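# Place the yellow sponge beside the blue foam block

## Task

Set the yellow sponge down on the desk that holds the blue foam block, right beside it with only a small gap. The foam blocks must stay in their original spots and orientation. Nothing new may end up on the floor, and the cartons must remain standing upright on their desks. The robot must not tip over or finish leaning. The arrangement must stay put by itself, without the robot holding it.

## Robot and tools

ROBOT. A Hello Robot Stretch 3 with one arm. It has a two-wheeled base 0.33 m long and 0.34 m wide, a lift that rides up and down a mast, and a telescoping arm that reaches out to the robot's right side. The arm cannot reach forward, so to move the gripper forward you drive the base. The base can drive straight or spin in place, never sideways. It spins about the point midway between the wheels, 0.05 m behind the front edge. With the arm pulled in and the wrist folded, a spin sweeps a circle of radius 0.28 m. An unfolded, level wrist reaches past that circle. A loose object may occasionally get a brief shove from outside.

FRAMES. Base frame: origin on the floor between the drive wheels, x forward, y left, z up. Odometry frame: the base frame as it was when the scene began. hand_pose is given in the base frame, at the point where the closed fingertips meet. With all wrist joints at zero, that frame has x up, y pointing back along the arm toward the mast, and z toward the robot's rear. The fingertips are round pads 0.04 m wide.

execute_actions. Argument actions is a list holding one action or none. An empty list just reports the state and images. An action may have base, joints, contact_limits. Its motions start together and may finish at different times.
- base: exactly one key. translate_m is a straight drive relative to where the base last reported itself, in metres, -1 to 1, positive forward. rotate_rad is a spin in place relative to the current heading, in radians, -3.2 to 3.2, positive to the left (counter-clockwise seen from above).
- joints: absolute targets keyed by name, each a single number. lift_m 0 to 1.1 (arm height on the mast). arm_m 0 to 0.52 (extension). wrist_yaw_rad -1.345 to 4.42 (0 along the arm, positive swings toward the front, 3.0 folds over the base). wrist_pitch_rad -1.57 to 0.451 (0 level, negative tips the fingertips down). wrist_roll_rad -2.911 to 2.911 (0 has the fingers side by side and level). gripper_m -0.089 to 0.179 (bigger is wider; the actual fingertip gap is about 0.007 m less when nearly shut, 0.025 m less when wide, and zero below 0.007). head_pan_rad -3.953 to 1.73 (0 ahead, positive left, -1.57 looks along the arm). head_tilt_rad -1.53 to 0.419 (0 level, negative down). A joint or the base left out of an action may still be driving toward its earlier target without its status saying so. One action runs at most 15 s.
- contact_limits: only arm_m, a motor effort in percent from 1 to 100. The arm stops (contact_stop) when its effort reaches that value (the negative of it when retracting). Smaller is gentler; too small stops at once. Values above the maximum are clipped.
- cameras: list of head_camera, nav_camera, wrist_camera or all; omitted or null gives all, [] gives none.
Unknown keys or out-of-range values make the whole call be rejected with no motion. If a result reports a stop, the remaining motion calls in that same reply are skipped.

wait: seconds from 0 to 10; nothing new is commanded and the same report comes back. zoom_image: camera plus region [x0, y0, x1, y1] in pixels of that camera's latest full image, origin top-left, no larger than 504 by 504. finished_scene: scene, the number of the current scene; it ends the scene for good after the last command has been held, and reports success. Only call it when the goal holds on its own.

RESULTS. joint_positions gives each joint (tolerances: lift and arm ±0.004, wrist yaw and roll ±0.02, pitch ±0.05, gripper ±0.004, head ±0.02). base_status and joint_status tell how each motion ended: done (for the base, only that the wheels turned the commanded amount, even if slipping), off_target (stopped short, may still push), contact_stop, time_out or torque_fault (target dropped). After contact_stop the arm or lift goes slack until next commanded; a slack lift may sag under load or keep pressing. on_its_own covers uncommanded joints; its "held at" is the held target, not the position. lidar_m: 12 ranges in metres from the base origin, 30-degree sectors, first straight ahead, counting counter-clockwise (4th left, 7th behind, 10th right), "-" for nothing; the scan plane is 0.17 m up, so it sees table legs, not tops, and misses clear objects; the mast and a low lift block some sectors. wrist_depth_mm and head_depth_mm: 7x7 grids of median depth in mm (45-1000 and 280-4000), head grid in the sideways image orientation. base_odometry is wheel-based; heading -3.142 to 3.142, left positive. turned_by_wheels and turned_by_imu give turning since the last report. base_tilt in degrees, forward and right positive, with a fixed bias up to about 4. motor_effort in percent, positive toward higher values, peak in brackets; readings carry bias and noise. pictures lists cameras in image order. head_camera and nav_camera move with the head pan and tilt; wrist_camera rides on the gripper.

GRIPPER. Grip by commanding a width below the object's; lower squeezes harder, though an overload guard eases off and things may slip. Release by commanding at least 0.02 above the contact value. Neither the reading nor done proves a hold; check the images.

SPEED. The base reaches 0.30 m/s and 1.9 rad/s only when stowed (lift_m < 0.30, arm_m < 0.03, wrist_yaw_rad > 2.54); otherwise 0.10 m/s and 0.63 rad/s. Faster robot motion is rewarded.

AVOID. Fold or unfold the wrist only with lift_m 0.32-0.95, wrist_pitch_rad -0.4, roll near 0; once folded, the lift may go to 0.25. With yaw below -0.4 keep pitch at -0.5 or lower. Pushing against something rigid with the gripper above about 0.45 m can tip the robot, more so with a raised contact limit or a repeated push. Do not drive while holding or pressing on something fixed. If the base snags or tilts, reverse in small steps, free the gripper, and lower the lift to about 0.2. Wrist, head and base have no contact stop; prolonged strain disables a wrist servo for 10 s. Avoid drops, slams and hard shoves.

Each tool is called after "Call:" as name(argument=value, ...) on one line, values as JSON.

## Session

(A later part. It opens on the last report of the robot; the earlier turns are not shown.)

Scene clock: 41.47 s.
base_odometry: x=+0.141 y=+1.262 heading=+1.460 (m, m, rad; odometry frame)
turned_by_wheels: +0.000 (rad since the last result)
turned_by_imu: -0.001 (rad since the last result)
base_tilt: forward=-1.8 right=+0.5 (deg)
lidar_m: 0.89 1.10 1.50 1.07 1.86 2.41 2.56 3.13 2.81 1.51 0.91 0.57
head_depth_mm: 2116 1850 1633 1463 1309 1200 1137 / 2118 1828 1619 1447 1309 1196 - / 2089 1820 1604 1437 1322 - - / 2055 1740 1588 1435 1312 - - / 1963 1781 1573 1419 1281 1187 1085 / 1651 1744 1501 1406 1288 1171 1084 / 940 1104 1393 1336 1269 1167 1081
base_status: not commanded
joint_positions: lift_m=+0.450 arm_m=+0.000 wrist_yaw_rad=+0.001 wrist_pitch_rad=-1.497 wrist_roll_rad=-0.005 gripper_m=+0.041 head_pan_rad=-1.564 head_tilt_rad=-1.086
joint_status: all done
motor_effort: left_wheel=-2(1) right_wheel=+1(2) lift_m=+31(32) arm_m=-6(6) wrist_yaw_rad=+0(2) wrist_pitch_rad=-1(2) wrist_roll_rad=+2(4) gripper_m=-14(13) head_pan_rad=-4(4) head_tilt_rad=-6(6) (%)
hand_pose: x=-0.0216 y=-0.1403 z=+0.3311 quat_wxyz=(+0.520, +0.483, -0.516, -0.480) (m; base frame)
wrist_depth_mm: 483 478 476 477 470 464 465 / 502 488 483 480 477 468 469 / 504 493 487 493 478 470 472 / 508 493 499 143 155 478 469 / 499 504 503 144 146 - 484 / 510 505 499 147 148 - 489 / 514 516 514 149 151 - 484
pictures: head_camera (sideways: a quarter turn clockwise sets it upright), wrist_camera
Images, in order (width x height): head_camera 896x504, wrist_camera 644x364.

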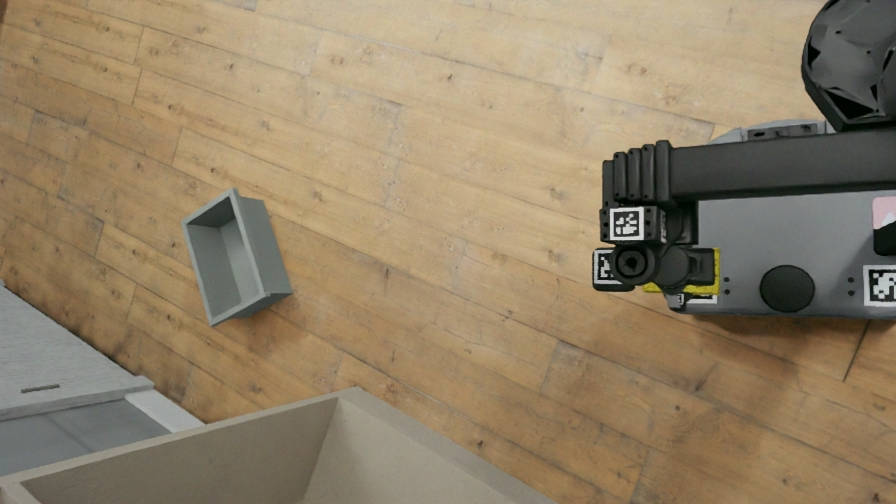

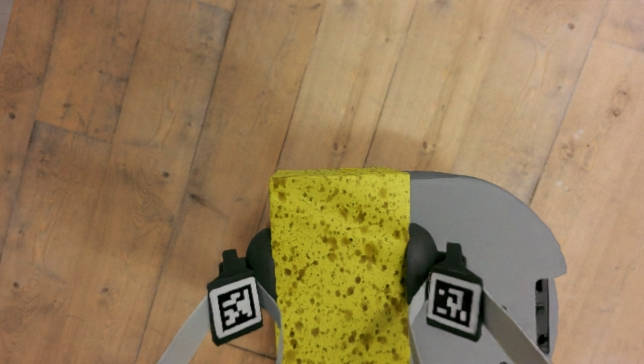

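Call:
execute_actions(actions=[{"joints":{"head_pan_rad":-1.9,"head_tilt_rad":-0.3,"wrist_pitch_rad":-0.4}}], cameras=["head_camera","nav_camera"])

Call:
execute_actions(actions=[{"joints":{"head_pan_rad":1.7,"head_tilt_rad":-0.4,"wrist_yaw_rad":3.0}}])

Scene clock: 43.30 s.
base_odometry: x=+0.141 y=+1.262 heading=+1.460 (m, m, rad; odometry frame)
turned_by_wheels: +0.000 (rad since the last result)
turned_by_imu: +0.000 (rad since the last result)
base_tilt: forward=-1.6 right=+0.6 (deg)
lidar_m: 0.89 1.10 1.50 1.07 1.86 2.40 2.56 3.17 2.81 1.51 0.91 0.57
head_depth_mm: 2789 3008 3129 3405 2582 1861 1462 / 2811 3018 3162 3343 2549 1852 1466 / 2828 3005 3131 3355 2535 1843 1452 / 2821 2980 3144 3345 2522 1838 1450 / 2819 2978 3158 3377 2520 1827 1446 / 2805 3007 3189 3379 2474 1836 1439 / 2689 2687 2746 2748 2398 1806 1385
base_status: not commanded
joint_positions: lift_m=+0.450 arm_m=+0.000 wrist_yaw_rad=+0.001 wrist_pitch_rad=-0.423 wrist_roll_rad=-0.005 gripper_m=+0.041 head_pan_rad=-1.893 head_tilt_rad=-0.310
joint_status: all done
motor_effort: left_wheel=-2(1) right_wheel=+2(2) lift_m=+31(30) arm_m=-6(6) wrist_yaw_rad=-2(2) wrist_pitch_rad=+6(6) wrist_roll_rad=+3(3) gripper_m=-13(13) head_pan_rad=-4(34) head_tilt_rad=+5(37) (%)
hand_pose: x=-0.0212 y=-0.3691 z=+0.4612 quat_wxyz=(+0.693, +0.150, -0.689, -0.148) (m; base frame)
wrist_depth_mm: 638 611 - - - - - / 659 669 - - - - - / 662 756 - - - - - / 681 818 - 143 - - - / 701 749 816 144 147 819 815 / 630 644 740 147 149 690 683 / 540 607 599 149 152 590 589
pictures: head_camera (sideways: a quarter turn clockwise sets it upright), nav_camera (sideways: a quarter turn counterclockwise sets it upright)
Images, in order (width x height): head_camera 896x504, nav_camera 672x504.

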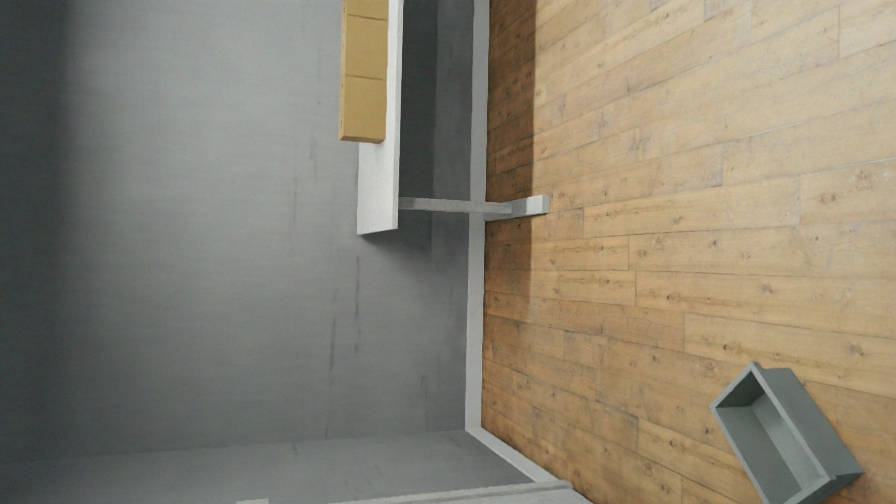

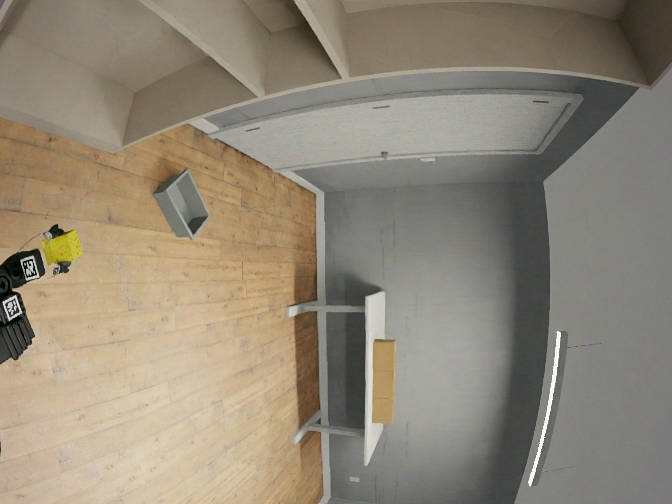

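Scene clock: 45.80 s.
base_odometry: x=+0.141 y=+1.262 heading=+1.460 (m, m, rad; odometry frame)
turned_by_wheels: +0.000 (rad since the last result)
turned_by_imu: +0.000 (rad since the last result)
base_tilt: forward=-1.8 right=+0.5 (deg)
lidar_m: 0.89 1.10 1.50 1.07 1.86 2.41 2.56 3.15 2.80 1.52 0.91 0.57
head_depth_mm: 1224 1309 1396 1478 1610 1669 1370 / 1281 1368 1460 1487 1055 1637 1361 / 1334 1429 1541 1470 993 1526 1322 / 1393 1498 1616 1443 1035 1688 1361 / 1437 1579 1701 1095 1084 1665 1350 / 1514 1651 1809 1136 1129 1663 1341 / 1590 1752 1910 1189 1914 1660 1353
base_status: not commanded
joint_positions: lift_m=+0.450 arm_m=+0.000 wrist_yaw_rad=+2.997 wrist_pitch_rad=-0.422 wrist_roll_rad=-0.004 gripper_m=+0.041 head_pan_rad=+1.693 head_tilt_rad=-0.395
joint_status: all done
motor_effort: left_wheel=-2(1) right_wheel=+1(1) lift_m=+31(30) arm_m=-5(6) wrist_yaw_rad=+3(3) wrist_pitch_rad=+7(7) wrist_roll_rad=+2(3) gripper_m=-14(13) head_pan_rad=+4(54) head_tilt_rad=-3(12) (%)
hand_pose: x=+0.0111 y=+0.0762 z=+0.4614 quat_wxyz=(+0.198, +0.699, +0.098, +0.681) (m; base frame)
wrist_depth_mm: - - - - - - - / - - - - - - - / - - - - - - - / - - - 144 - - - / 919 879 912 144 147 819 828 / 746 751 - 147 148 696 691 / 640 637 - 149 152 582 592
pictures: head_camera (sideways: a quarter turn clockwise sets it upright), nav_camera (sideways: a quarter turn counterclockwise sets it upright), wrist_camera
Images, in order (width x height): head_camera 896x504, nav_camera 672x504, wrist_camera 644x364.

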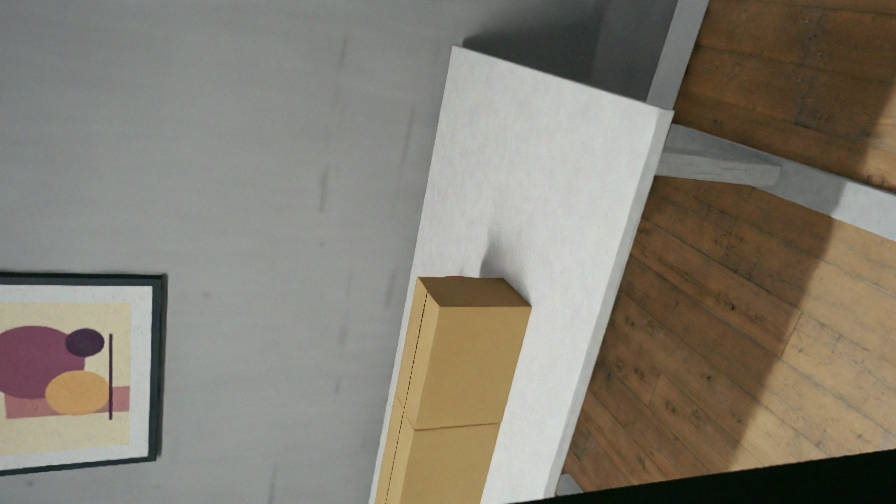

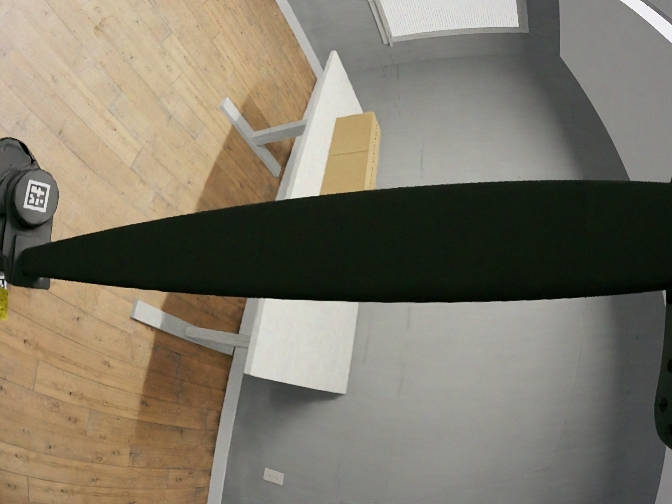

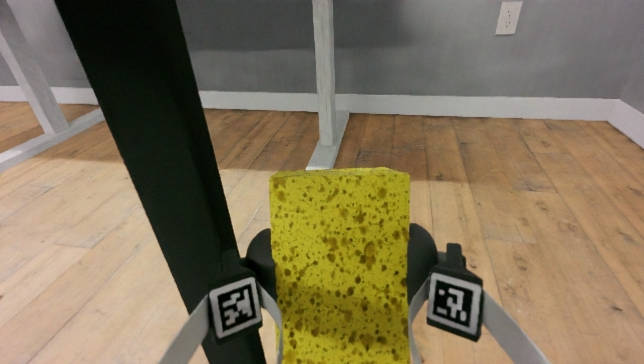

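Call:
zoom_image(camera="head_camera", region=[400, 240, 520, 320])

Region (400, 240, 520, 320) of head_camera's 896x504 image, scaled by 4.200, with more detail than that image has.

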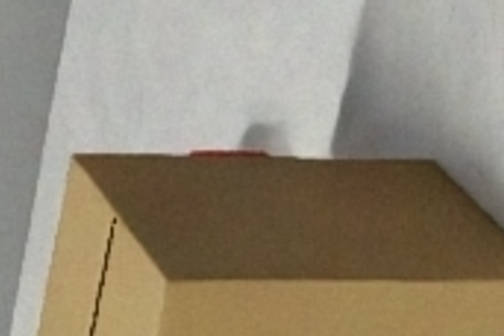

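Call:
execute_actions(actions=[{"base":{"rotate_rad":-1.92},"joints":{"lift_m":0.28,"head_pan_rad":0,"head_tilt_rad":-0.6}}], cameras=["nav_camera"])

Call:
execute_actions(actions=[{"base":{"translate_m":1.0}}], cameras=["nav_camera"])

Scene clock: 51.47 s.
base_odometry: x=+0.141 y=+1.262 heading=-0.460 (m, m, rad; odometry frame)
turned_by_wheels: -1.920 (rad since the last result)
turned_by_imu: -1.905 (rad since the last result)
base_tilt: forward=-1.6 right=+0.5 (deg)
lidar_m: 2.80 0.93 0.86 0.57 0.92 1.27 1.07 1.56 1.77 2.41 2.36 3.15
head_depth_mm: 2772 2469 3296 2334 1781 1443 1218 / 2749 2463 3287 2323 1759 1439 1216 / 2771 2926 3262 2286 1758 1437 1214 / 2741 3060 3058 2256 1744 1432 1204 / 2743 3025 3169 2232 1741 1412 1201 / 2723 3023 3148 2210 1650 1404 1198 / 2701 2915 2809 2211 1660 1406 1188
base_status: done
joint_positions: lift_m=+0.280 arm_m=+0.000 wrist_yaw_rad=+2.997 wrist_pitch_rad=-0.421 wrist_roll_rad=-0.004 gripper_m=+0.041 head_pan_rad=+0.007 head_tilt_rad=-0.593
joint_status: all done
motor_effort: left_wheel=+2(9) right_wheel=-1(6) lift_m=+19(28) arm_m=-5(6) wrist_yaw_rad=+3(3) wrist_pitch_rad=+6(6) wrist_roll_rad=+2(2) gripper_m=-14(14) head_pan_rad=-4(54) head_tilt_rad=-3(17) (%)
hand_pose: x=+0.0110 y=+0.0763 z=+0.2922 quat_wxyz=(+0.197, +0.699, +0.098, +0.681) (m; base frame)
wrist_depth_mm: 775 - 789 803 828 849 774 / 808 - 857 847 901 879 764 / 873 - 914 779 766 757 750 / 818 803 783 143 724 718 710 / 651 649 642 145 147 591 579 / 534 531 - 147 148 497 494 / 461 480 - 149 152 421 425
pictures: nav_camera (sideways: a quarter turn counterclockwise sets it upright)
Images, in order (width x height): nav_camera 672x504.

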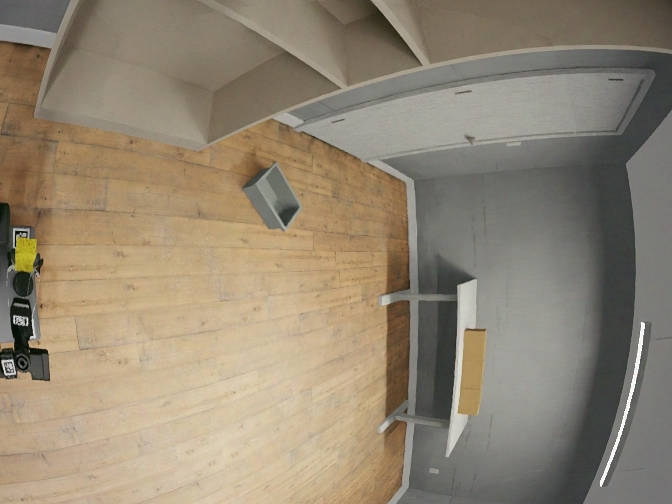

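Scene clock: 56.50 s.
base_odometry: x=+1.037 y=+0.818 heading=-0.460 (m, m, rad; odometry frame)
turned_by_wheels: +0.000 (rad since the last result)
turned_by_imu: -0.001 (rad since the last result)
base_tilt: forward=-1.9 right=+0.6 (deg)
lidar_m: 1.82 1.21 0.91 0.88 0.71 1.16 2.06 2.49 2.52 2.16 2.98 2.32
head_depth_mm: 1899 2019 1626 2313 1776 1447 1224 / 1913 2062 2380 2301 1766 1444 1219 / 1893 2054 1922 2187 1753 1437 1209 / 1878 2076 2368 2260 1758 1417 1198 / 1878 2096 2373 2214 1734 1414 1196 / 1869 2088 2353 2218 1733 1409 1204 / 1874 2072 2331 2199 1724 1409 1181
base_status: done
joint_positions: lift_m=+0.280 arm_m=+0.000 wrist_yaw_rad=+2.998 wrist_pitch_rad=-0.421 wrist_roll_rad=-0.004 gripper_m=+0.041 head_pan_rad=+0.007 head_tilt_rad=-0.594
joint_status: not commanded
motor_effort: left_wheel=+2(9) right_wheel=-2(4) lift_m=+18(18) arm_m=-6(6) wrist_yaw_rad=+3(2) wrist_pitch_rad=+6(6) wrist_roll_rad=+2(2) gripper_m=-13(13) head_pan_rad=-4(5) head_tilt_rad=-3(3) (%)
hand_pose: x=+0.0109 y=+0.0763 z=+0.2922 quat_wxyz=(+0.197, +0.699, +0.098, +0.681) (m; base frame)
wrist_depth_mm: 702 - 806 837 851 878 916 / 754 - 848 877 914 964 - / 792 - 910 941 961 940 953 / 636 649 810 143 593 684 708 / 642 636 651 144 147 562 581 / 541 538 - 147 149 484 493 / 459 478 - 149 152 420 424
pictures: nav_camera (sideways: a quarter turn counterclockwise sets it upright)
Images, in order (width x height): nav_camera 672x504.

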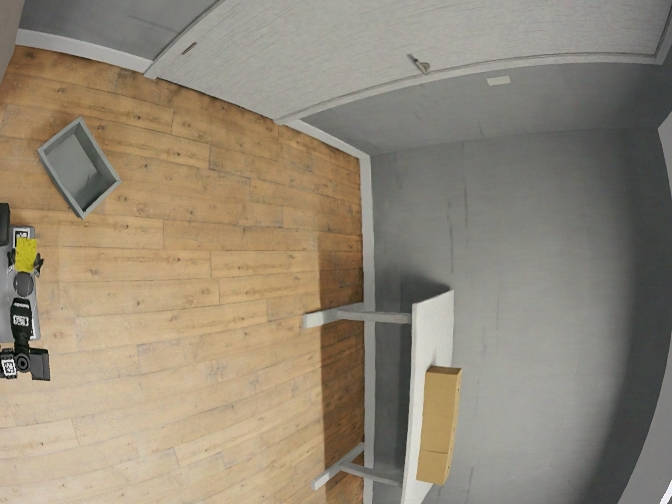

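Call:
execute_actions(actions=[{"base":{"rotate_rad":-0.12},"joints":{"head_pan_rad":0.5,"head_tilt_rad":-1.2}}], cameras=["head_camera"])

Scene clock: 57.93 s.
base_odometry: x=+1.037 y=+0.818 heading=-0.580 (m, m, rad; odometry frame)
turned_by_wheels: -0.120 (rad since the last result)
turned_by_imu: -0.119 (rad since the last result)
base_tilt: forward=-1.8 right=+0.5 (deg)
lidar_m: 1.81 1.38 0.95 0.88 0.89 1.05 2.06 2.48 3.08 2.25 2.42 2.34
head_depth_mm: 1839 1666 1511 1392 1281 1198 1119 / 1822 1646 1507 1383 1286 1191 1111 / 1805 1637 1489 1379 1273 1196 1101 / 1790 1618 1475 1364 1258 1197 - / 1773 1609 1473 1361 1256 891 - / 1692 1604 1465 1353 1236 - - / 1400 1549 1460 1341 1232 1176 -
base_status: done
joint_positions: lift_m=+0.280 arm_m=+0.000 wrist_yaw_rad=+2.998 wrist_pitch_rad=-0.421 wrist_roll_rad=-0.004 gripper_m=+0.041 head_pan_rad=+0.493 head_tilt_rad=-1.185
joint_status: all done
motor_effort: left_wheel=+2(8) right_wheel=-1(6) lift_m=+18(18) arm_m=-6(6) wrist_yaw_rad=+1(1) wrist_pitch_rad=+6(6) wrist_roll_rad=+2(2) gripper_m=-13(12) head_pan_rad=+4(40) head_tilt_rad=-7(34) (%)
hand_pose: x=+0.0109 y=+0.0763 z=+0.2922 quat_wxyz=(+0.197, +0.699, +0.098, +0.681) (m; base frame)
wrist_depth_mm: 650 - 808 847 903 963 - / 691 - 887 923 974 - - / 738 - 950 921 - 939 924 / 628 604 768 143 578 727 698 / 603 619 662 144 147 576 584 / 538 528 - 146 149 493 486 / 464 483 - 150 152 424 422
pictures: head_camera (sideways: a quarter turn clockwise sets it upright)
Images, in order (width x height): head_camera 896x504.

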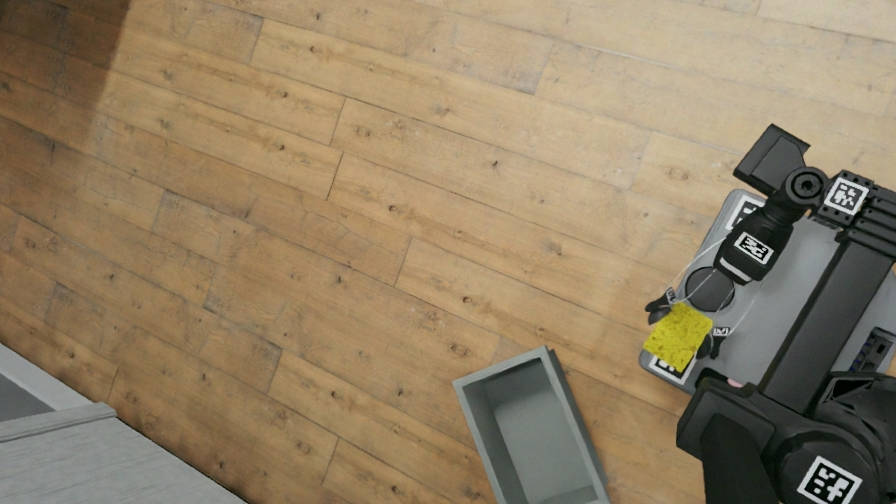

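Call:
execute_actions(actions=[{"base":{"translate_m":0.7},"joints":{"head_pan_rad":-0.3,"head_tilt_rad":-0.5}}], cameras=["head_camera","nav_camera"])

Scene clock: 62.67 s.
base_odometry: x=+1.622 y=+0.435 heading=-0.580 (m, m, rad; odometry frame)
turned_by_wheels: +0.000 (rad since the last result)
turned_by_imu: -0.001 (rad since the last result)
base_tilt: forward=-1.9 right=+0.5 (deg)
lidar_m: 1.11 1.54 1.01 0.94 0.95 1.12 1.83 3.03 2.74 2.20 1.80 1.67
head_depth_mm: 1673 1876 1303 1328 1951 1544 1272 / 1594 1778 1281 1234 1954 1530 1274 / 1511 1664 1758 1144 1930 1521 1264 / 1427 1566 1660 1102 1910 1526 1269 / 1364 1501 1611 1148 1794 1504 1253 / 1304 1422 1526 1136 1410 1464 1245 / 1250 1368 1466 1190 1745 1499 1245
base_status: done
joint_positions: lift_m=+0.280 arm_m=+0.000 wrist_yaw_rad=+2.998 wrist_pitch_rad=-0.421 wrist_roll_rad=-0.004 gripper_m=+0.041 head_pan_rad=-0.293 head_tilt_rad=-0.506
joint_status: all done
motor_effort: left_wheel=+2(10) right_wheel=-2(4) lift_m=+18(18) arm_m=-6(6) wrist_yaw_rad=+2(3) wrist_pitch_rad=+6(6) wrist_roll_rad=+2(2) gripper_m=-14(12) head_pan_rad=-5(51) head_tilt_rad=+3(36) (%)
hand_pose: x=+0.0109 y=+0.0763 z=+0.2922 quat_wxyz=(+0.197, +0.699, +0.098, +0.681) (m; base frame)
wrist_depth_mm: 767 - 860 887 955 - - / 828 - 895 961 - - - / 861 - 994 - - 966 933 / 828 811 780 143 703 745 715 / 650 638 663 143 147 598 572 / 508 533 - 147 149 494 488 / 456 474 - 150 152 427 427
pictures: head_camera (sideways: a quarter turn clockwise sets it upright), nav_camera (sideways: a quarter turn counterclockwise sets it upright)
Images, in order (width x height): head_camera 896x504, nav_camera 672x504.

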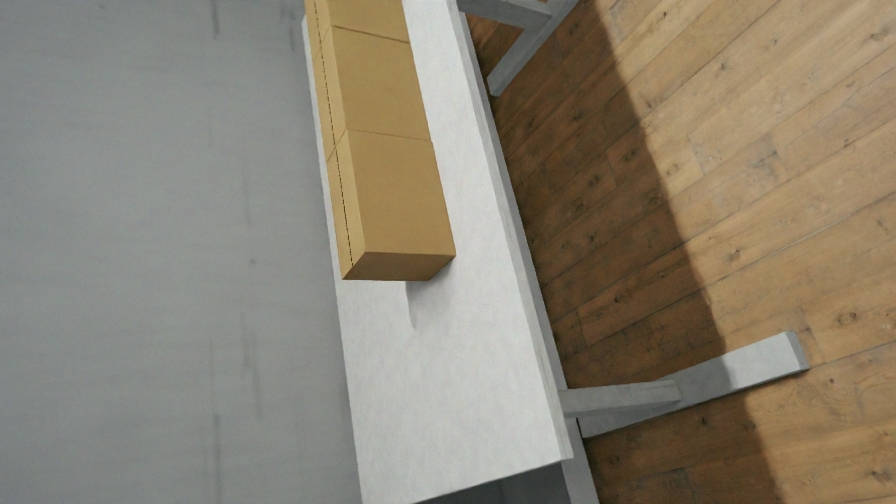

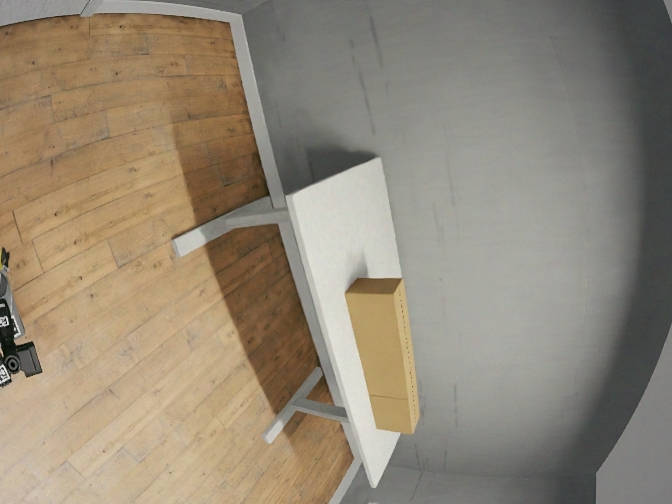

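Call:
execute_actions(actions=[{"base":{"rotate_rad":0.46}}], cameras=[])

Call:
execute_actions(actions=[{"base":{"translate_m":1.0},"joints":{"head_pan_rad":-1.75,"head_tilt_rad":-0.55}}], cameras=["head_camera","nav_camera"])

Scene clock: 64.67 s.
base_odometry: x=+1.622 y=+0.435 heading=-0.120 (m, m, rad; odometry frame)
turned_by_wheels: +0.460 (rad since the last result)
turned_by_imu: +0.456 (rad since the last result)
base_tilt: forward=-1.7 right=+0.5 (deg)
lidar_m: 1.55 1.04 0.94 0.94 1.17 1.82 3.02 2.75 2.19 2.70 1.71 1.12
head_depth_mm: 1287 1402 1534 1193 1754 1547 1274 / 1282 1412 1522 1179 1748 1529 1270 / 1284 1395 1523 1172 1405 1488 1265 / 1287 1404 1554 1748 1866 1516 1258 / 1284 1401 1554 1738 1882 1521 1253 / 1286 1412 1553 1741 1869 1504 1247 / 1290 1407 1560 1729 1858 1498 1244
base_status: done
joint_positions: lift_m=+0.280 arm_m=+0.000 wrist_yaw_rad=+2.998 wrist_pitch_rad=-0.421 wrist_roll_rad=-0.004 gripper_m=+0.041 head_pan_rad=-0.293 head_tilt_rad=-0.506
joint_status: not commanded
motor_effort: left_wheel=-1(9) right_wheel=+2(6) lift_m=+18(18) arm_m=-6(6) wrist_yaw_rad=+3(2) wrist_pitch_rad=+6(6) wrist_roll_rad=+2(2) gripper_m=-13(13) head_pan_rad=-5(5) head_tilt_rad=+2(3) (%)
hand_pose: x=+0.0109 y=+0.0763 z=+0.2922 quat_wxyz=(+0.197, +0.699, +0.098, +0.681) (m; base frame)
wrist_depth_mm: 852 - 969 898 857 810 767 / 882 - - 946 932 868 831 / 922 - - - 945 893 867 / 767 747 785 142 701 735 703 / 666 583 649 144 147 596 578 / 530 530 - 147 149 500 488 / 463 484 - 149 151 421 424
pictures: none
No camera images: the call's "cameras" was empty. Leave "cameras" out to get every camera's image.

Scene clock: 69.70 s.
base_odometry: x=+2.615 y=+0.315 heading=-0.120 (m, m, rad; odometry frame)
turned_by_wheels: +0.000 (rad since the last result)
turned_by_imu: -0.002 (rad since the last result)
base_tilt: forward=-1.8 right=+0.5 (deg)
lidar_m: 0.61 0.68 0.61 0.62 0.73 1.46 3.68 2.85 1.78 0.56 0.67 0.60
head_depth_mm: 2581 2865 3069 2490 1881 1422 1252 / 2625 2861 3076 1151 825 664 1243 / 2642 2937 1197 919 823 678 1241 / 2639 2961 1611 990 818 675 1235 / 2332 2492 1595 1072 811 691 1117 / 1603 1701 1578 1067 806 707 1141 / 1240 1278 1323 1064 801 705 1223
base_status: done
joint_positions: lift_m=+0.280 arm_m=+0.000 wrist_yaw_rad=+2.998 wrist_pitch_rad=-0.421 wrist_roll_rad=-0.004 gripper_m=+0.041 head_pan_rad=-1.743 head_tilt_rad=-0.544
joint_status: all done
motor_effort: left_wheel=-2(6) right_wheel=+2(7) lift_m=+18(18) arm_m=-6(6) wrist_yaw_rad=+3(2) wrist_pitch_rad=+6(6) wrist_roll_rad=+2(2) gripper_m=-13(13) head_pan_rad=-5(56) head_tilt_rad=-3(8) (%)
hand_pose: x=+0.0109 y=+0.0763 z=+0.2922 quat_wxyz=(+0.197, +0.699, +0.098, +0.681) (m; base frame)
wrist_depth_mm: 690 - 627 601 566 553 524 / 748 - 689 652 618 591 560 / 835 - 739 700 672 637 600 / 808 805 775 143 674 668 648 / 652 637 660 145 147 591 585 / 538 524 - 146 148 497 488 / 461 476 - 149 152 417 425
pictures: head_camera (sideways: a quarter turn clockwise sets it upright), nav_camera (sideways: a quarter turn counterclockwise sets it upright)
Images, in order (width x height): head_camera 896x504, nav_camera 672x504.

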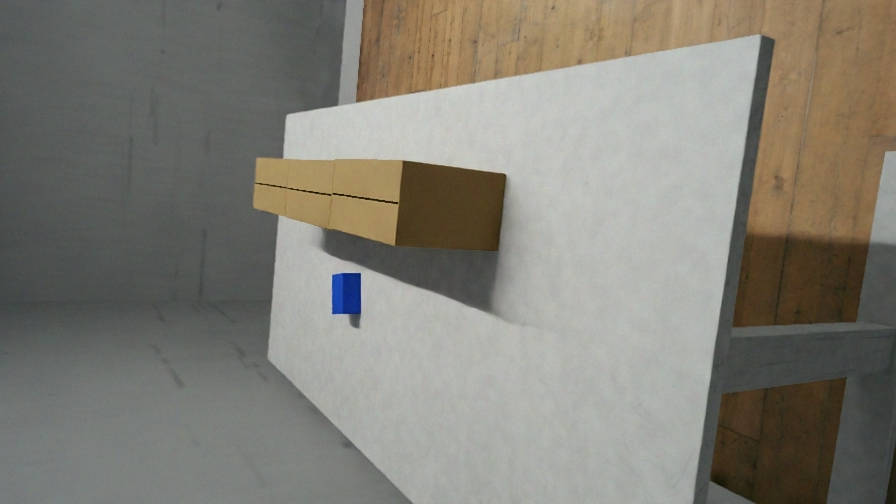

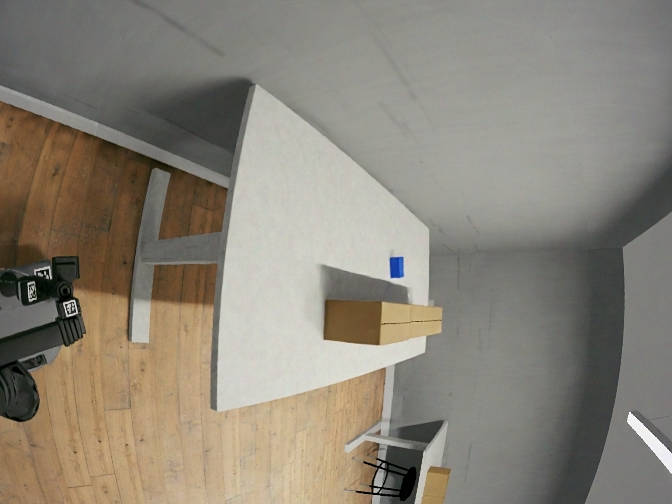

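Call:
execute_actions(actions=[{"base":{"translate_m":-0.7}}], cameras=[])

Call:
execute_actions(actions=[{"base":{"rotate_rad":1.515},"joints":{"lift_m":0.6,"head_pan_rad":-1.9,"head_tilt_rad":-0.8}}], cameras=["nav_camera"])

Scene clock: 77.07 s.
base_odometry: x=+1.920 y=+0.399 heading=-0.120 (m, m, rad; odometry frame)
turned_by_wheels: +0.000 (rad since the last result)
turned_by_imu: +0.000 (rad since the last result)
base_tilt: forward=-1.8 right=+0.5 (deg)
lidar_m: 1.27 0.94 0.83 0.84 1.05 1.33 3.02 2.97 2.39 1.73 1.40 0.87
head_depth_mm: 2397 2591 2847 2531 1864 1501 1253 / 2405 2642 2901 2489 1878 1497 1243 / 2455 2687 2968 2475 1848 1480 1242 / 2462 2701 2985 2425 1846 1475 1234 / 2510 2750 3023 2418 1819 1469 1231 / 2523 2791 1689 2391 1819 1452 1225 / 2480 2711 1343 1228 1804 1456 1218
base_status: done
joint_positions: lift_m=+0.280 arm_m=+0.000 wrist_yaw_rad=+2.998 wrist_pitch_rad=-0.421 wrist_roll_rad=-0.004 gripper_m=+0.041 head_pan_rad=-1.743 head_tilt_rad=-0.544
joint_status: not commanded
motor_effort: left_wheel=-2(11) right_wheel=+1(4) lift_m=+18(18) arm_m=-6(6) wrist_yaw_rad=+2(2) wrist_pitch_rad=+6(6) wrist_roll_rad=+2(2) gripper_m=-13(13) head_pan_rad=-4(4) head_tilt_rad=-3(2) (%)
hand_pose: x=+0.0109 y=+0.0763 z=+0.2922 quat_wxyz=(+0.197, +0.699, +0.098, +0.681) (m; base frame)
wrist_depth_mm: 969 - 861 795 755 728 715 / - - 922 899 815 797 761 / - - 984 933 868 854 817 / 750 800 796 143 706 736 725 / 621 647 648 145 147 596 580 / 540 528 - 146 148 496 492 / 461 477 - 149 152 427 426
pictures: none
No camera images: the call's "cameras" was empty. Leave "cameras" out to get every camera's image.

Scene clock: 80.80 s.
base_odometry: x=+1.920 y=+0.399 heading=+1.395 (m, m, rad; odometry frame)
turned_by_wheels: +1.515 (rad since the last result)
turned_by_imu: +1.503 (rad since the last result)
base_tilt: forward=-1.8 right=+0.5 (deg)
lidar_m: 0.84 0.98 1.32 3.03 2.97 2.40 1.74 1.43 0.87 1.26 0.97 0.83
head_depth_mm: 1107 1221 1000 799 1509 1300 1142 / 1104 1213 990 794 1502 1280 1136 / 1092 1210 1080 1651 1432 1285 - / 1087 1256 1470 1694 1486 1297 - / 1086 1248 1453 1678 1481 1271 - / 1075 1235 1450 1680 1476 1270 - / 1068 1228 1430 1649 1451 1259 1109
base_status: done
joint_positions: lift_m=+0.600 arm_m=+0.000 wrist_yaw_rad=+2.998 wrist_pitch_rad=-0.421 wrist_roll_rad=-0.004 gripper_m=+0.041 head_pan_rad=-1.893 head_tilt_rad=-0.790
joint_status: all done
motor_effort: left_wheel=-2(10) right_wheel=+1(6) lift_m=+31(33) arm_m=-6(6) wrist_yaw_rad=+2(2) wrist_pitch_rad=+6(6) wrist_roll_rad=+2(2) gripper_m=-13(13) head_pan_rad=-4(22) head_tilt_rad=-5(20) (%)
hand_pose: x=+0.0109 y=+0.0764 z=+0.6117 quat_wxyz=(+0.197, +0.699, +0.098, +0.681) (m; base frame)
wrist_depth_mm: - - - - - - - / - - - - - - - / - - - - - - - / - - - 143 - - - / - - - 144 147 - - / 962 930 - 147 148 910 863 / 800 803 - 149 152 750 753
pictures: nav_camera (sideways: a quarter turn counterclockwise sets it upright)
Images, in order (width x height): nav_camera 672x504.

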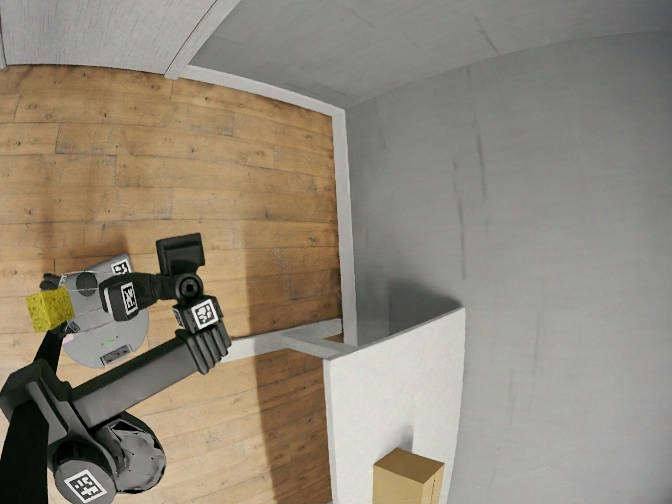

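Call:
execute_actions(actions=[{"base":{"translate_m":-0.9},"joints":{"lift_m":1.1,"wrist_yaw_rad":1.57,"head_pan_rad":-1.8,"head_tilt_rad":-0.9}}], cameras=["head_camera","nav_camera"])

Scene clock: 91.17 s.
base_odometry: x=+1.762 y=-0.487 heading=+1.395 (m, m, rad; odometry frame)
turned_by_wheels: +0.000 (rad since the last result)
turned_by_imu: +0.000 (rad since the last result)
base_tilt: forward=-1.6 right=+0.6 (deg)
lidar_m: 1.70 2.03 3.32 3.31 1.71 1.73 1.88 0.86 1.00 1.00 0.75 1.68
head_depth_mm: 868 992 871 519 609 580 1117 / 887 992 843 523 611 575 1115 / - 986 568 524 607 573 1144 / - - 548 521 603 570 1139 / - - - 517 603 1166 1117 / - - - 515 603 1166 1094 / - - - - 602 1163 1087
base_status: done
joint_positions: lift_m=+1.097 arm_m=+0.000 wrist_yaw_rad=+1.573 wrist_pitch_rad=-0.421 wrist_roll_rad=-0.004 gripper_m=+0.041 head_pan_rad=-1.807 head_tilt_rad=-0.889
joint_status: all done
joint sent to its limit — the command would take lift_m past its upper limit, so that joint was sent only as far as its limit.
motor_effort: left_wheel=-2(8) right_wheel=+2(1) lift_m=+31(33) arm_m=-5(6) wrist_yaw_rad=-3(3) wrist_pitch_rad=+6(6) wrist_roll_rad=+2(2) gripper_m=-13(13) head_pan_rad=+4(17) head_tilt_rad=-5(14) (%)
hand_pose: x=+0.2027 y=-0.1449 z=+1.1088 quat_wxyz=(+0.594, +0.593, -0.382, +0.386) (m; base frame)
wrist_depth_mm: - - - - - - - / - - - - - - - / - - - - - - - / - - - 143 - - - / - - - 144 147 - - / - - - 147 149 614 606 / - - - 149 152 519 524
pictures: head_camera (sideways: a quarter turn clockwise sets it upright), nav_camera (sideways: a quarter turn counterclockwise sets it upright)
Images, in order (width x height): head_camera 896x504, nav_camera 672x504.

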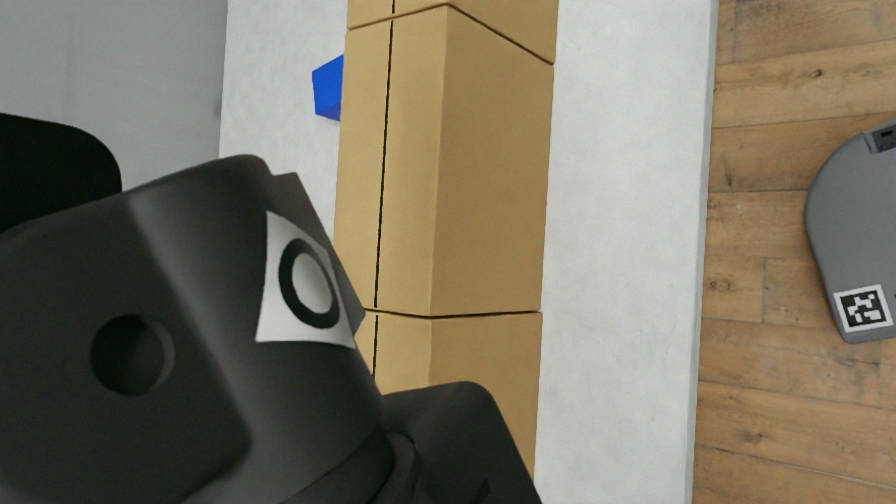

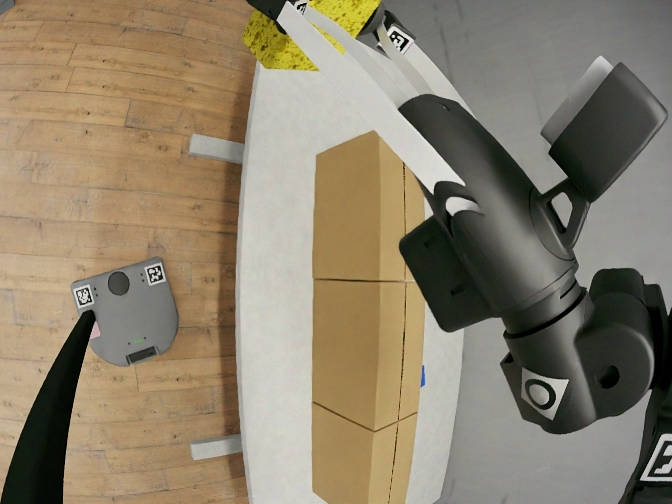

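Call:
execute_actions(actions=[{"base":{"rotate_rad":-0.23},"joints":{"wrist_pitch_rad":-1.5,"head_pan_rad":-1.57}}], cameras=[])

Call:
execute_actions(actions=[{"base":{"translate_m":-0.2},"joints":{"arm_m":0.1}}])

Scene clock: 93.63 s.
base_odometry: x=+1.762 y=-0.487 heading=+1.165 (m, m, rad; odometry frame)
turned_by_wheels: -0.230 (rad since the last result)
turned_by_imu: -0.229 (rad since the last result)
base_tilt: forward=-1.8 right=+0.5 (deg)
lidar_m: 1.69 1.79 2.53 3.31 1.82 1.71 2.03 0.86 1.01 1.00 0.75 1.52
head_depth_mm: - - - - 607 579 1120 / - - - - 610 566 1110 / - - - - - 300 1135 / - - 876 539 308 288 1137 / 875 982 889 - 600 562 1110 / 881 983 887 - 601 1159 1089 / 882 984 854 - 604 1162 1092
base_status: done
joint_positions: lift_m=+1.097 arm_m=+0.000 wrist_yaw_rad=+1.573 wrist_pitch_rad=-1.495 wrist_roll_rad=-0.004 gripper_m=+0.041 head_pan_rad=-1.577 head_tilt_rad=-0.889
joint_status: all done
motor_effort: left_wheel=+3(5) right_wheel=-2(4) lift_m=+31(31) arm_m=-6(6) wrist_yaw_rad=-3(3) wrist_pitch_rad=-2(5) wrist_roll_rad=+2(2) gripper_m=-14(13) head_pan_rad=+4(29) head_tilt_rad=-5(5) (%)
hand_pose: x=-0.0260 y=-0.1456 z=+0.9782 quat_wxyz=(+0.707, +0.706, -0.024, +0.029) (m; base frame)
wrist_depth_mm: - - - - 397 398 262 / - - - - 408 396 262 / - - - - 406 393 271 / - - - 143 413 390 261 / - - - 144 147 385 260 / - - - 147 149 361 258 / - - - 149 152 373 258
pictures: none
No camera images: the call's "cameras" was empty. Leave "cameras" out to get every camera's image.

Scene clock: 96.60 s.
base_odometry: x=+1.683 y=-0.671 heading=+1.165 (m, m, rad; odometry frame)
turned_by_wheels: +0.000 (rad since the last result)
turned_by_imu: +0.000 (rad since the last result)
base_tilt: forward=-1.8 right=+0.5 (deg)
lidar_m: 1.88 2.01 2.78 3.72 1.70 1.56 1.83 0.71 0.73 0.98 1.04 0.89
head_depth_mm: 862 992 870 508 602 569 1117 / - - 844 513 599 565 1116 / - - - 369 585 561 1143 / 876 - 838 359 592 559 1134 / 866 - 840 495 587 567 1110 / 866 - 686 508 596 564 1092 / 870 968 830 510 592 562 1091
base_status: done
joint_positions: lift_m=+1.097 arm_m=+0.100 wrist_yaw_rad=+1.572 wrist_pitch_rad=-1.496 wrist_roll_rad=-0.004 gripper_m=+0.041 head_pan_rad=-1.577 head_tilt_rad=-0.889
joint_status: all done
motor_effort: left_wheel=+3(4) right_wheel=-1(4) lift_m=+31(31) arm_m=+7(7) wrist_yaw_rad=-3(2) wrist_pitch_rad=-2(2) wrist_roll_rad=+2(2) gripper_m=-13(13) head_pan_rad=+5(5) head_tilt_rad=-5(5) (%)
hand_pose: x=-0.0262 y=-0.2448 z=+0.9782 quat_wxyz=(+0.707, +0.706, -0.024, +0.028) (m; base frame)
wrist_depth_mm: - - - 405 399 229 227 / - - - 407 395 230 228 / - - - 418 383 231 233 / - - - 143 289 235 235 / - - - 144 147 238 236 / - - - 146 149 238 240 / - - - 149 153 243 242
pictures: head_camera (sideways: a quarter turn clockwise sets it upright), nav_camera (sideways: a quarter turn counterclockwise sets it upright), wrist_camera
Images, in order (width x height): head_camera 896x504, nav_camera 672x504, wrist_camera 644x364.

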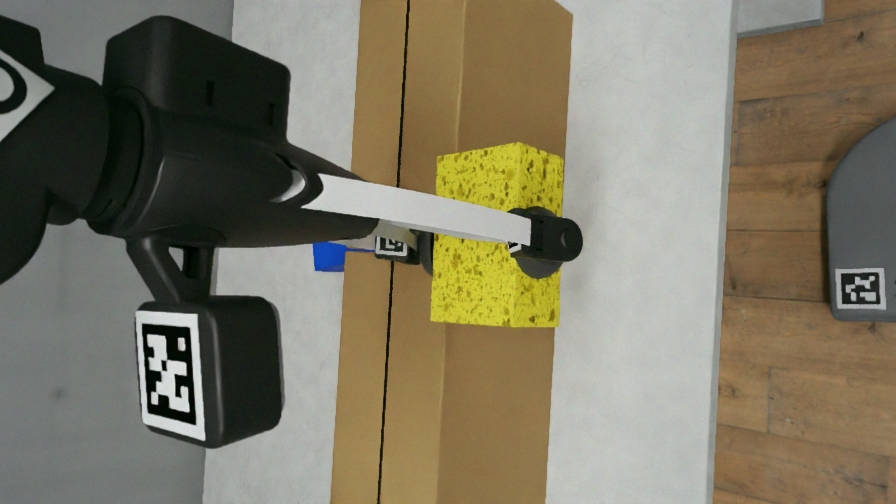

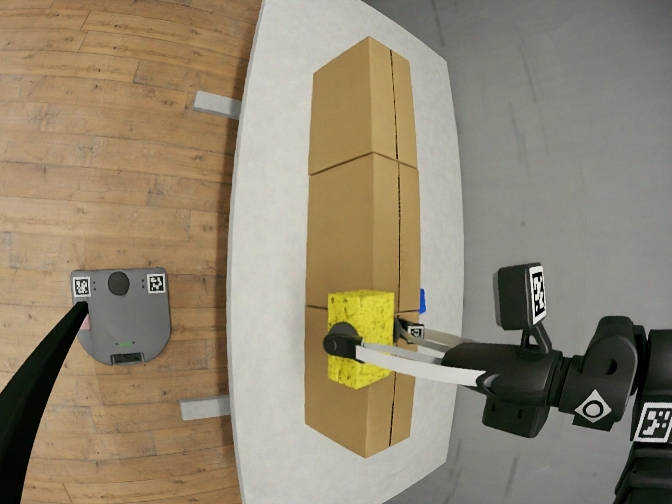

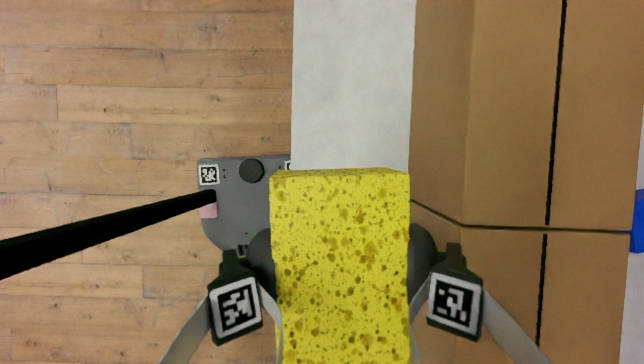

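Call:
execute_actions(actions=[{"base":{"translate_m":-0.11},"joints":{"arm_m":0.47}}], cameras=["head_camera","wrist_camera"])

Scene clock: 100.80 s.
base_odometry: x=+1.640 y=-0.772 heading=+1.165 (m, m, rad; odometry frame)
turned_by_wheels: +0.000 (rad since the last result)
turned_by_imu: +0.000 (rad since the last result)
base_tilt: forward=-1.7 right=+0.5 (deg)
lidar_m: 1.99 2.13 2.85 3.28 2.29 1.46 1.72 1.29 0.63 0.97 1.03 0.98
head_depth_mm: 849 979 872 727 627 558 1117 / 850 976 866 503 598 555 1114 / 850 970 855 501 595 560 1143 / 855 598 849 504 591 559 1136 / 856 958 826 505 589 556 1114 / 857 965 836 500 586 555 1095 / 864 963 828 498 590 551 1088
base_status: done
joint_positions: lift_m=+1.097 arm_m=+0.470 wrist_yaw_rad=+1.572 wrist_pitch_rad=-1.496 wrist_roll_rad=-0.004 gripper_m=+0.041 head_pan_rad=-1.577 head_tilt_rad=-0.889
joint_status: all done
motor_effort: left_wheel=+2(3) right_wheel=-2(4) lift_m=+32(31) arm_m=+6(7) wrist_yaw_rad=-1(2) wrist_pitch_rad=-2(2) wrist_roll_rad=+2(2) gripper_m=-12(13) head_pan_rad=+4(4) head_tilt_rad=-5(5) (%)
hand_pose: x=-0.0262 y=-0.6148 z=+0.9782 quat_wxyz=(+0.707, +0.706, -0.024, +0.028) (m; base frame)
wrist_depth_mm: 237 267 405 403 403 399 392 / 239 269 407 406 408 402 402 / 243 271 413 366 408 405 398 / 244 273 420 143 404 410 407 / 247 276 424 144 147 420 417 / 249 278 424 147 148 413 422 / 253 277 437 149 152 425 416
pictures: head_camera (sideways: a quarter turn clockwise sets it upright), wrist_camera
Images, in order (width x height): head_camera 896x504, wrist_camera 644x364.

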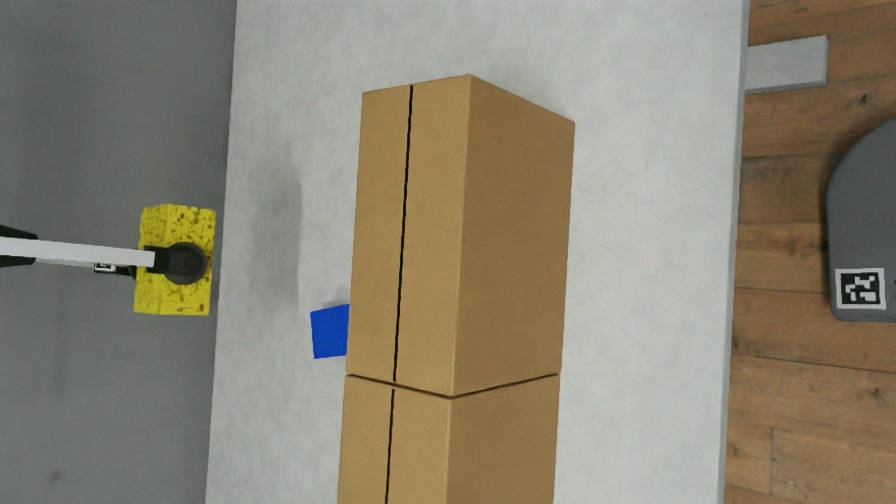

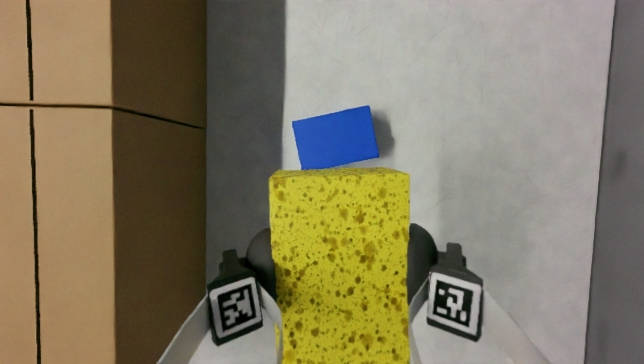

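Call:
execute_actions(actions=[{"base":{"translate_m":-0.025},"joints":{"lift_m":0.93,"wrist_yaw_rad":1.76}}], cameras=["head_camera","wrist_camera"])

Scene clock: 103.70 s.
base_odometry: x=+1.630 y=-0.795 heading=+1.165 (m, m, rad; odometry frame)
turned_by_wheels: +0.000 (rad since the last result)
turned_by_imu: +0.000 (rad since the last result)
base_tilt: forward=-1.7 right=+0.6 (deg)
lidar_m: 2.02 2.15 2.87 3.28 1.46 1.45 1.69 1.29 0.62 0.97 1.03 1.00
head_depth_mm: 830 - - 703 632 559 1117 / - - 843 679 620 556 1111 / 867 969 858 500 590 552 1139 / - 991 702 500 591 559 1136 / 854 981 753 502 588 556 1113 / 858 970 837 501 586 554 1093 / 861 965 832 498 586 551 1086
base_status: done
joint_positions: lift_m=+0.930 arm_m=+0.470 wrist_yaw_rad=+1.757 wrist_pitch_rad=-1.496 wrist_roll_rad=-0.004 gripper_m=+0.041 head_pan_rad=-1.577 head_tilt_rad=-0.889
joint_status: all done
motor_effort: left_wheel=+1(4) right_wheel=-1(4) lift_m=+18(26) arm_m=+6(7) wrist_yaw_rad=+2(4) wrist_pitch_rad=-2(1) wrist_roll_rad=+3(2) gripper_m=-15(14) head_pan_rad=+4(4) head_tilt_rad=-5(5) (%)
hand_pose: x=-0.0261 y=-0.6157 z=+0.8117 quat_wxyz=(+0.701, +0.706, +0.041, +0.093) (m; base frame)
wrist_depth_mm: 178 233 246 244 241 238 238 / 181 246 248 204 202 241 241 / 188 251 251 206 246 246 245 / 195 255 253 144 247 246 245 / 204 260 256 144 147 249 248 / 215 262 262 147 149 251 251 / 224 265 262 150 152 255 253
pictures: head_camera (sideways: a quarter turn clockwise sets it upright), wrist_camera
Images, in order (width x height): head_camera 896x504, wrist_camera 644x364.

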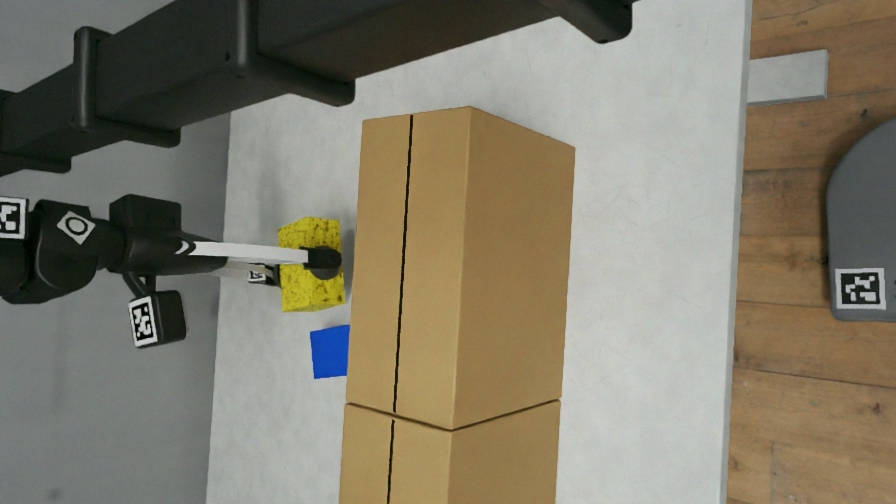

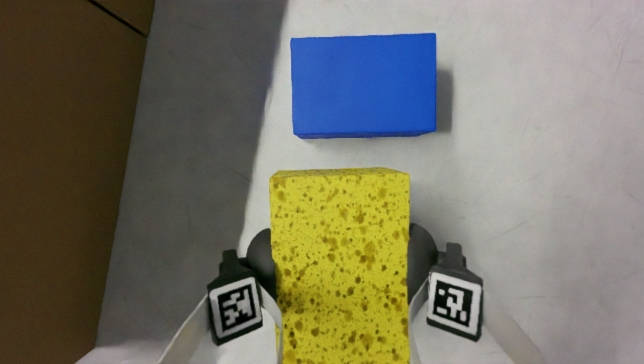

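Call:
execute_actions(actions=[{"base":{"translate_m":0.012},"joints":{"lift_m":0.873}}], cameras=["wrist_camera"])

Scene clock: 105.50 s.
base_odometry: x=+1.635 y=-0.784 heading=+1.165 (m, m, rad; odometry frame)
turned_by_wheels: +0.000 (rad since the last result)
turned_by_imu: +0.000 (rad since the last result)
base_tilt: forward=-1.7 right=+0.5 (deg)
lidar_m: 2.00 2.15 2.85 3.76 1.47 1.45 1.71 1.29 0.62 0.97 1.03 0.99
head_depth_mm: 850 978 909 - - - 1098 / 840 - - 494 603 554 1107 / - 976 856 499 594 553 1135 / - - 763 501 590 559 1140 / 856 957 777 504 588 556 1111 / 856 962 836 501 584 553 1097 / 859 960 832 496 589 551 1085
base_status: done
joint_positions: lift_m=+0.873 arm_m=+0.470 wrist_yaw_rad=+1.757 wrist_pitch_rad=-1.496 wrist_roll_rad=-0.004 gripper_m=+0.041 head_pan_rad=-1.577 head_tilt_rad=-0.889
joint_status: all done
motor_effort: left_wheel=+1(5) right_wheel=-1(3) lift_m=+18(18) arm_m=+7(7) wrist_yaw_rad=+4(3) wrist_pitch_rad=-1(1) wrist_roll_rad=+2(2) gripper_m=-13(13) head_pan_rad=+4(4) head_tilt_rad=-5(5) (%)
hand_pose: x=-0.0262 y=-0.6157 z=+0.7547 quat_wxyz=(+0.701, +0.706, +0.041, +0.093) (m; base frame)
wrist_depth_mm: 176 193 190 146 145 185 184 / 181 194 194 147 146 187 186 / 187 197 195 148 148 190 188 / 194 198 197 143 193 191 189 / 202 200 199 144 147 193 190 / 204 203 202 147 148 196 194 / 206 205 204 150 152 197 196
pictures: wrist_camera
Images, in order (width x height): wrist_camera 644x364.

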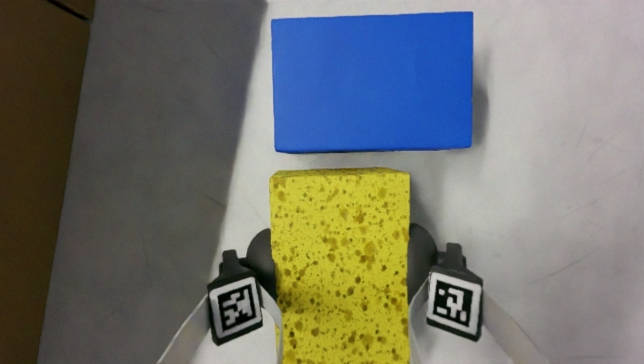

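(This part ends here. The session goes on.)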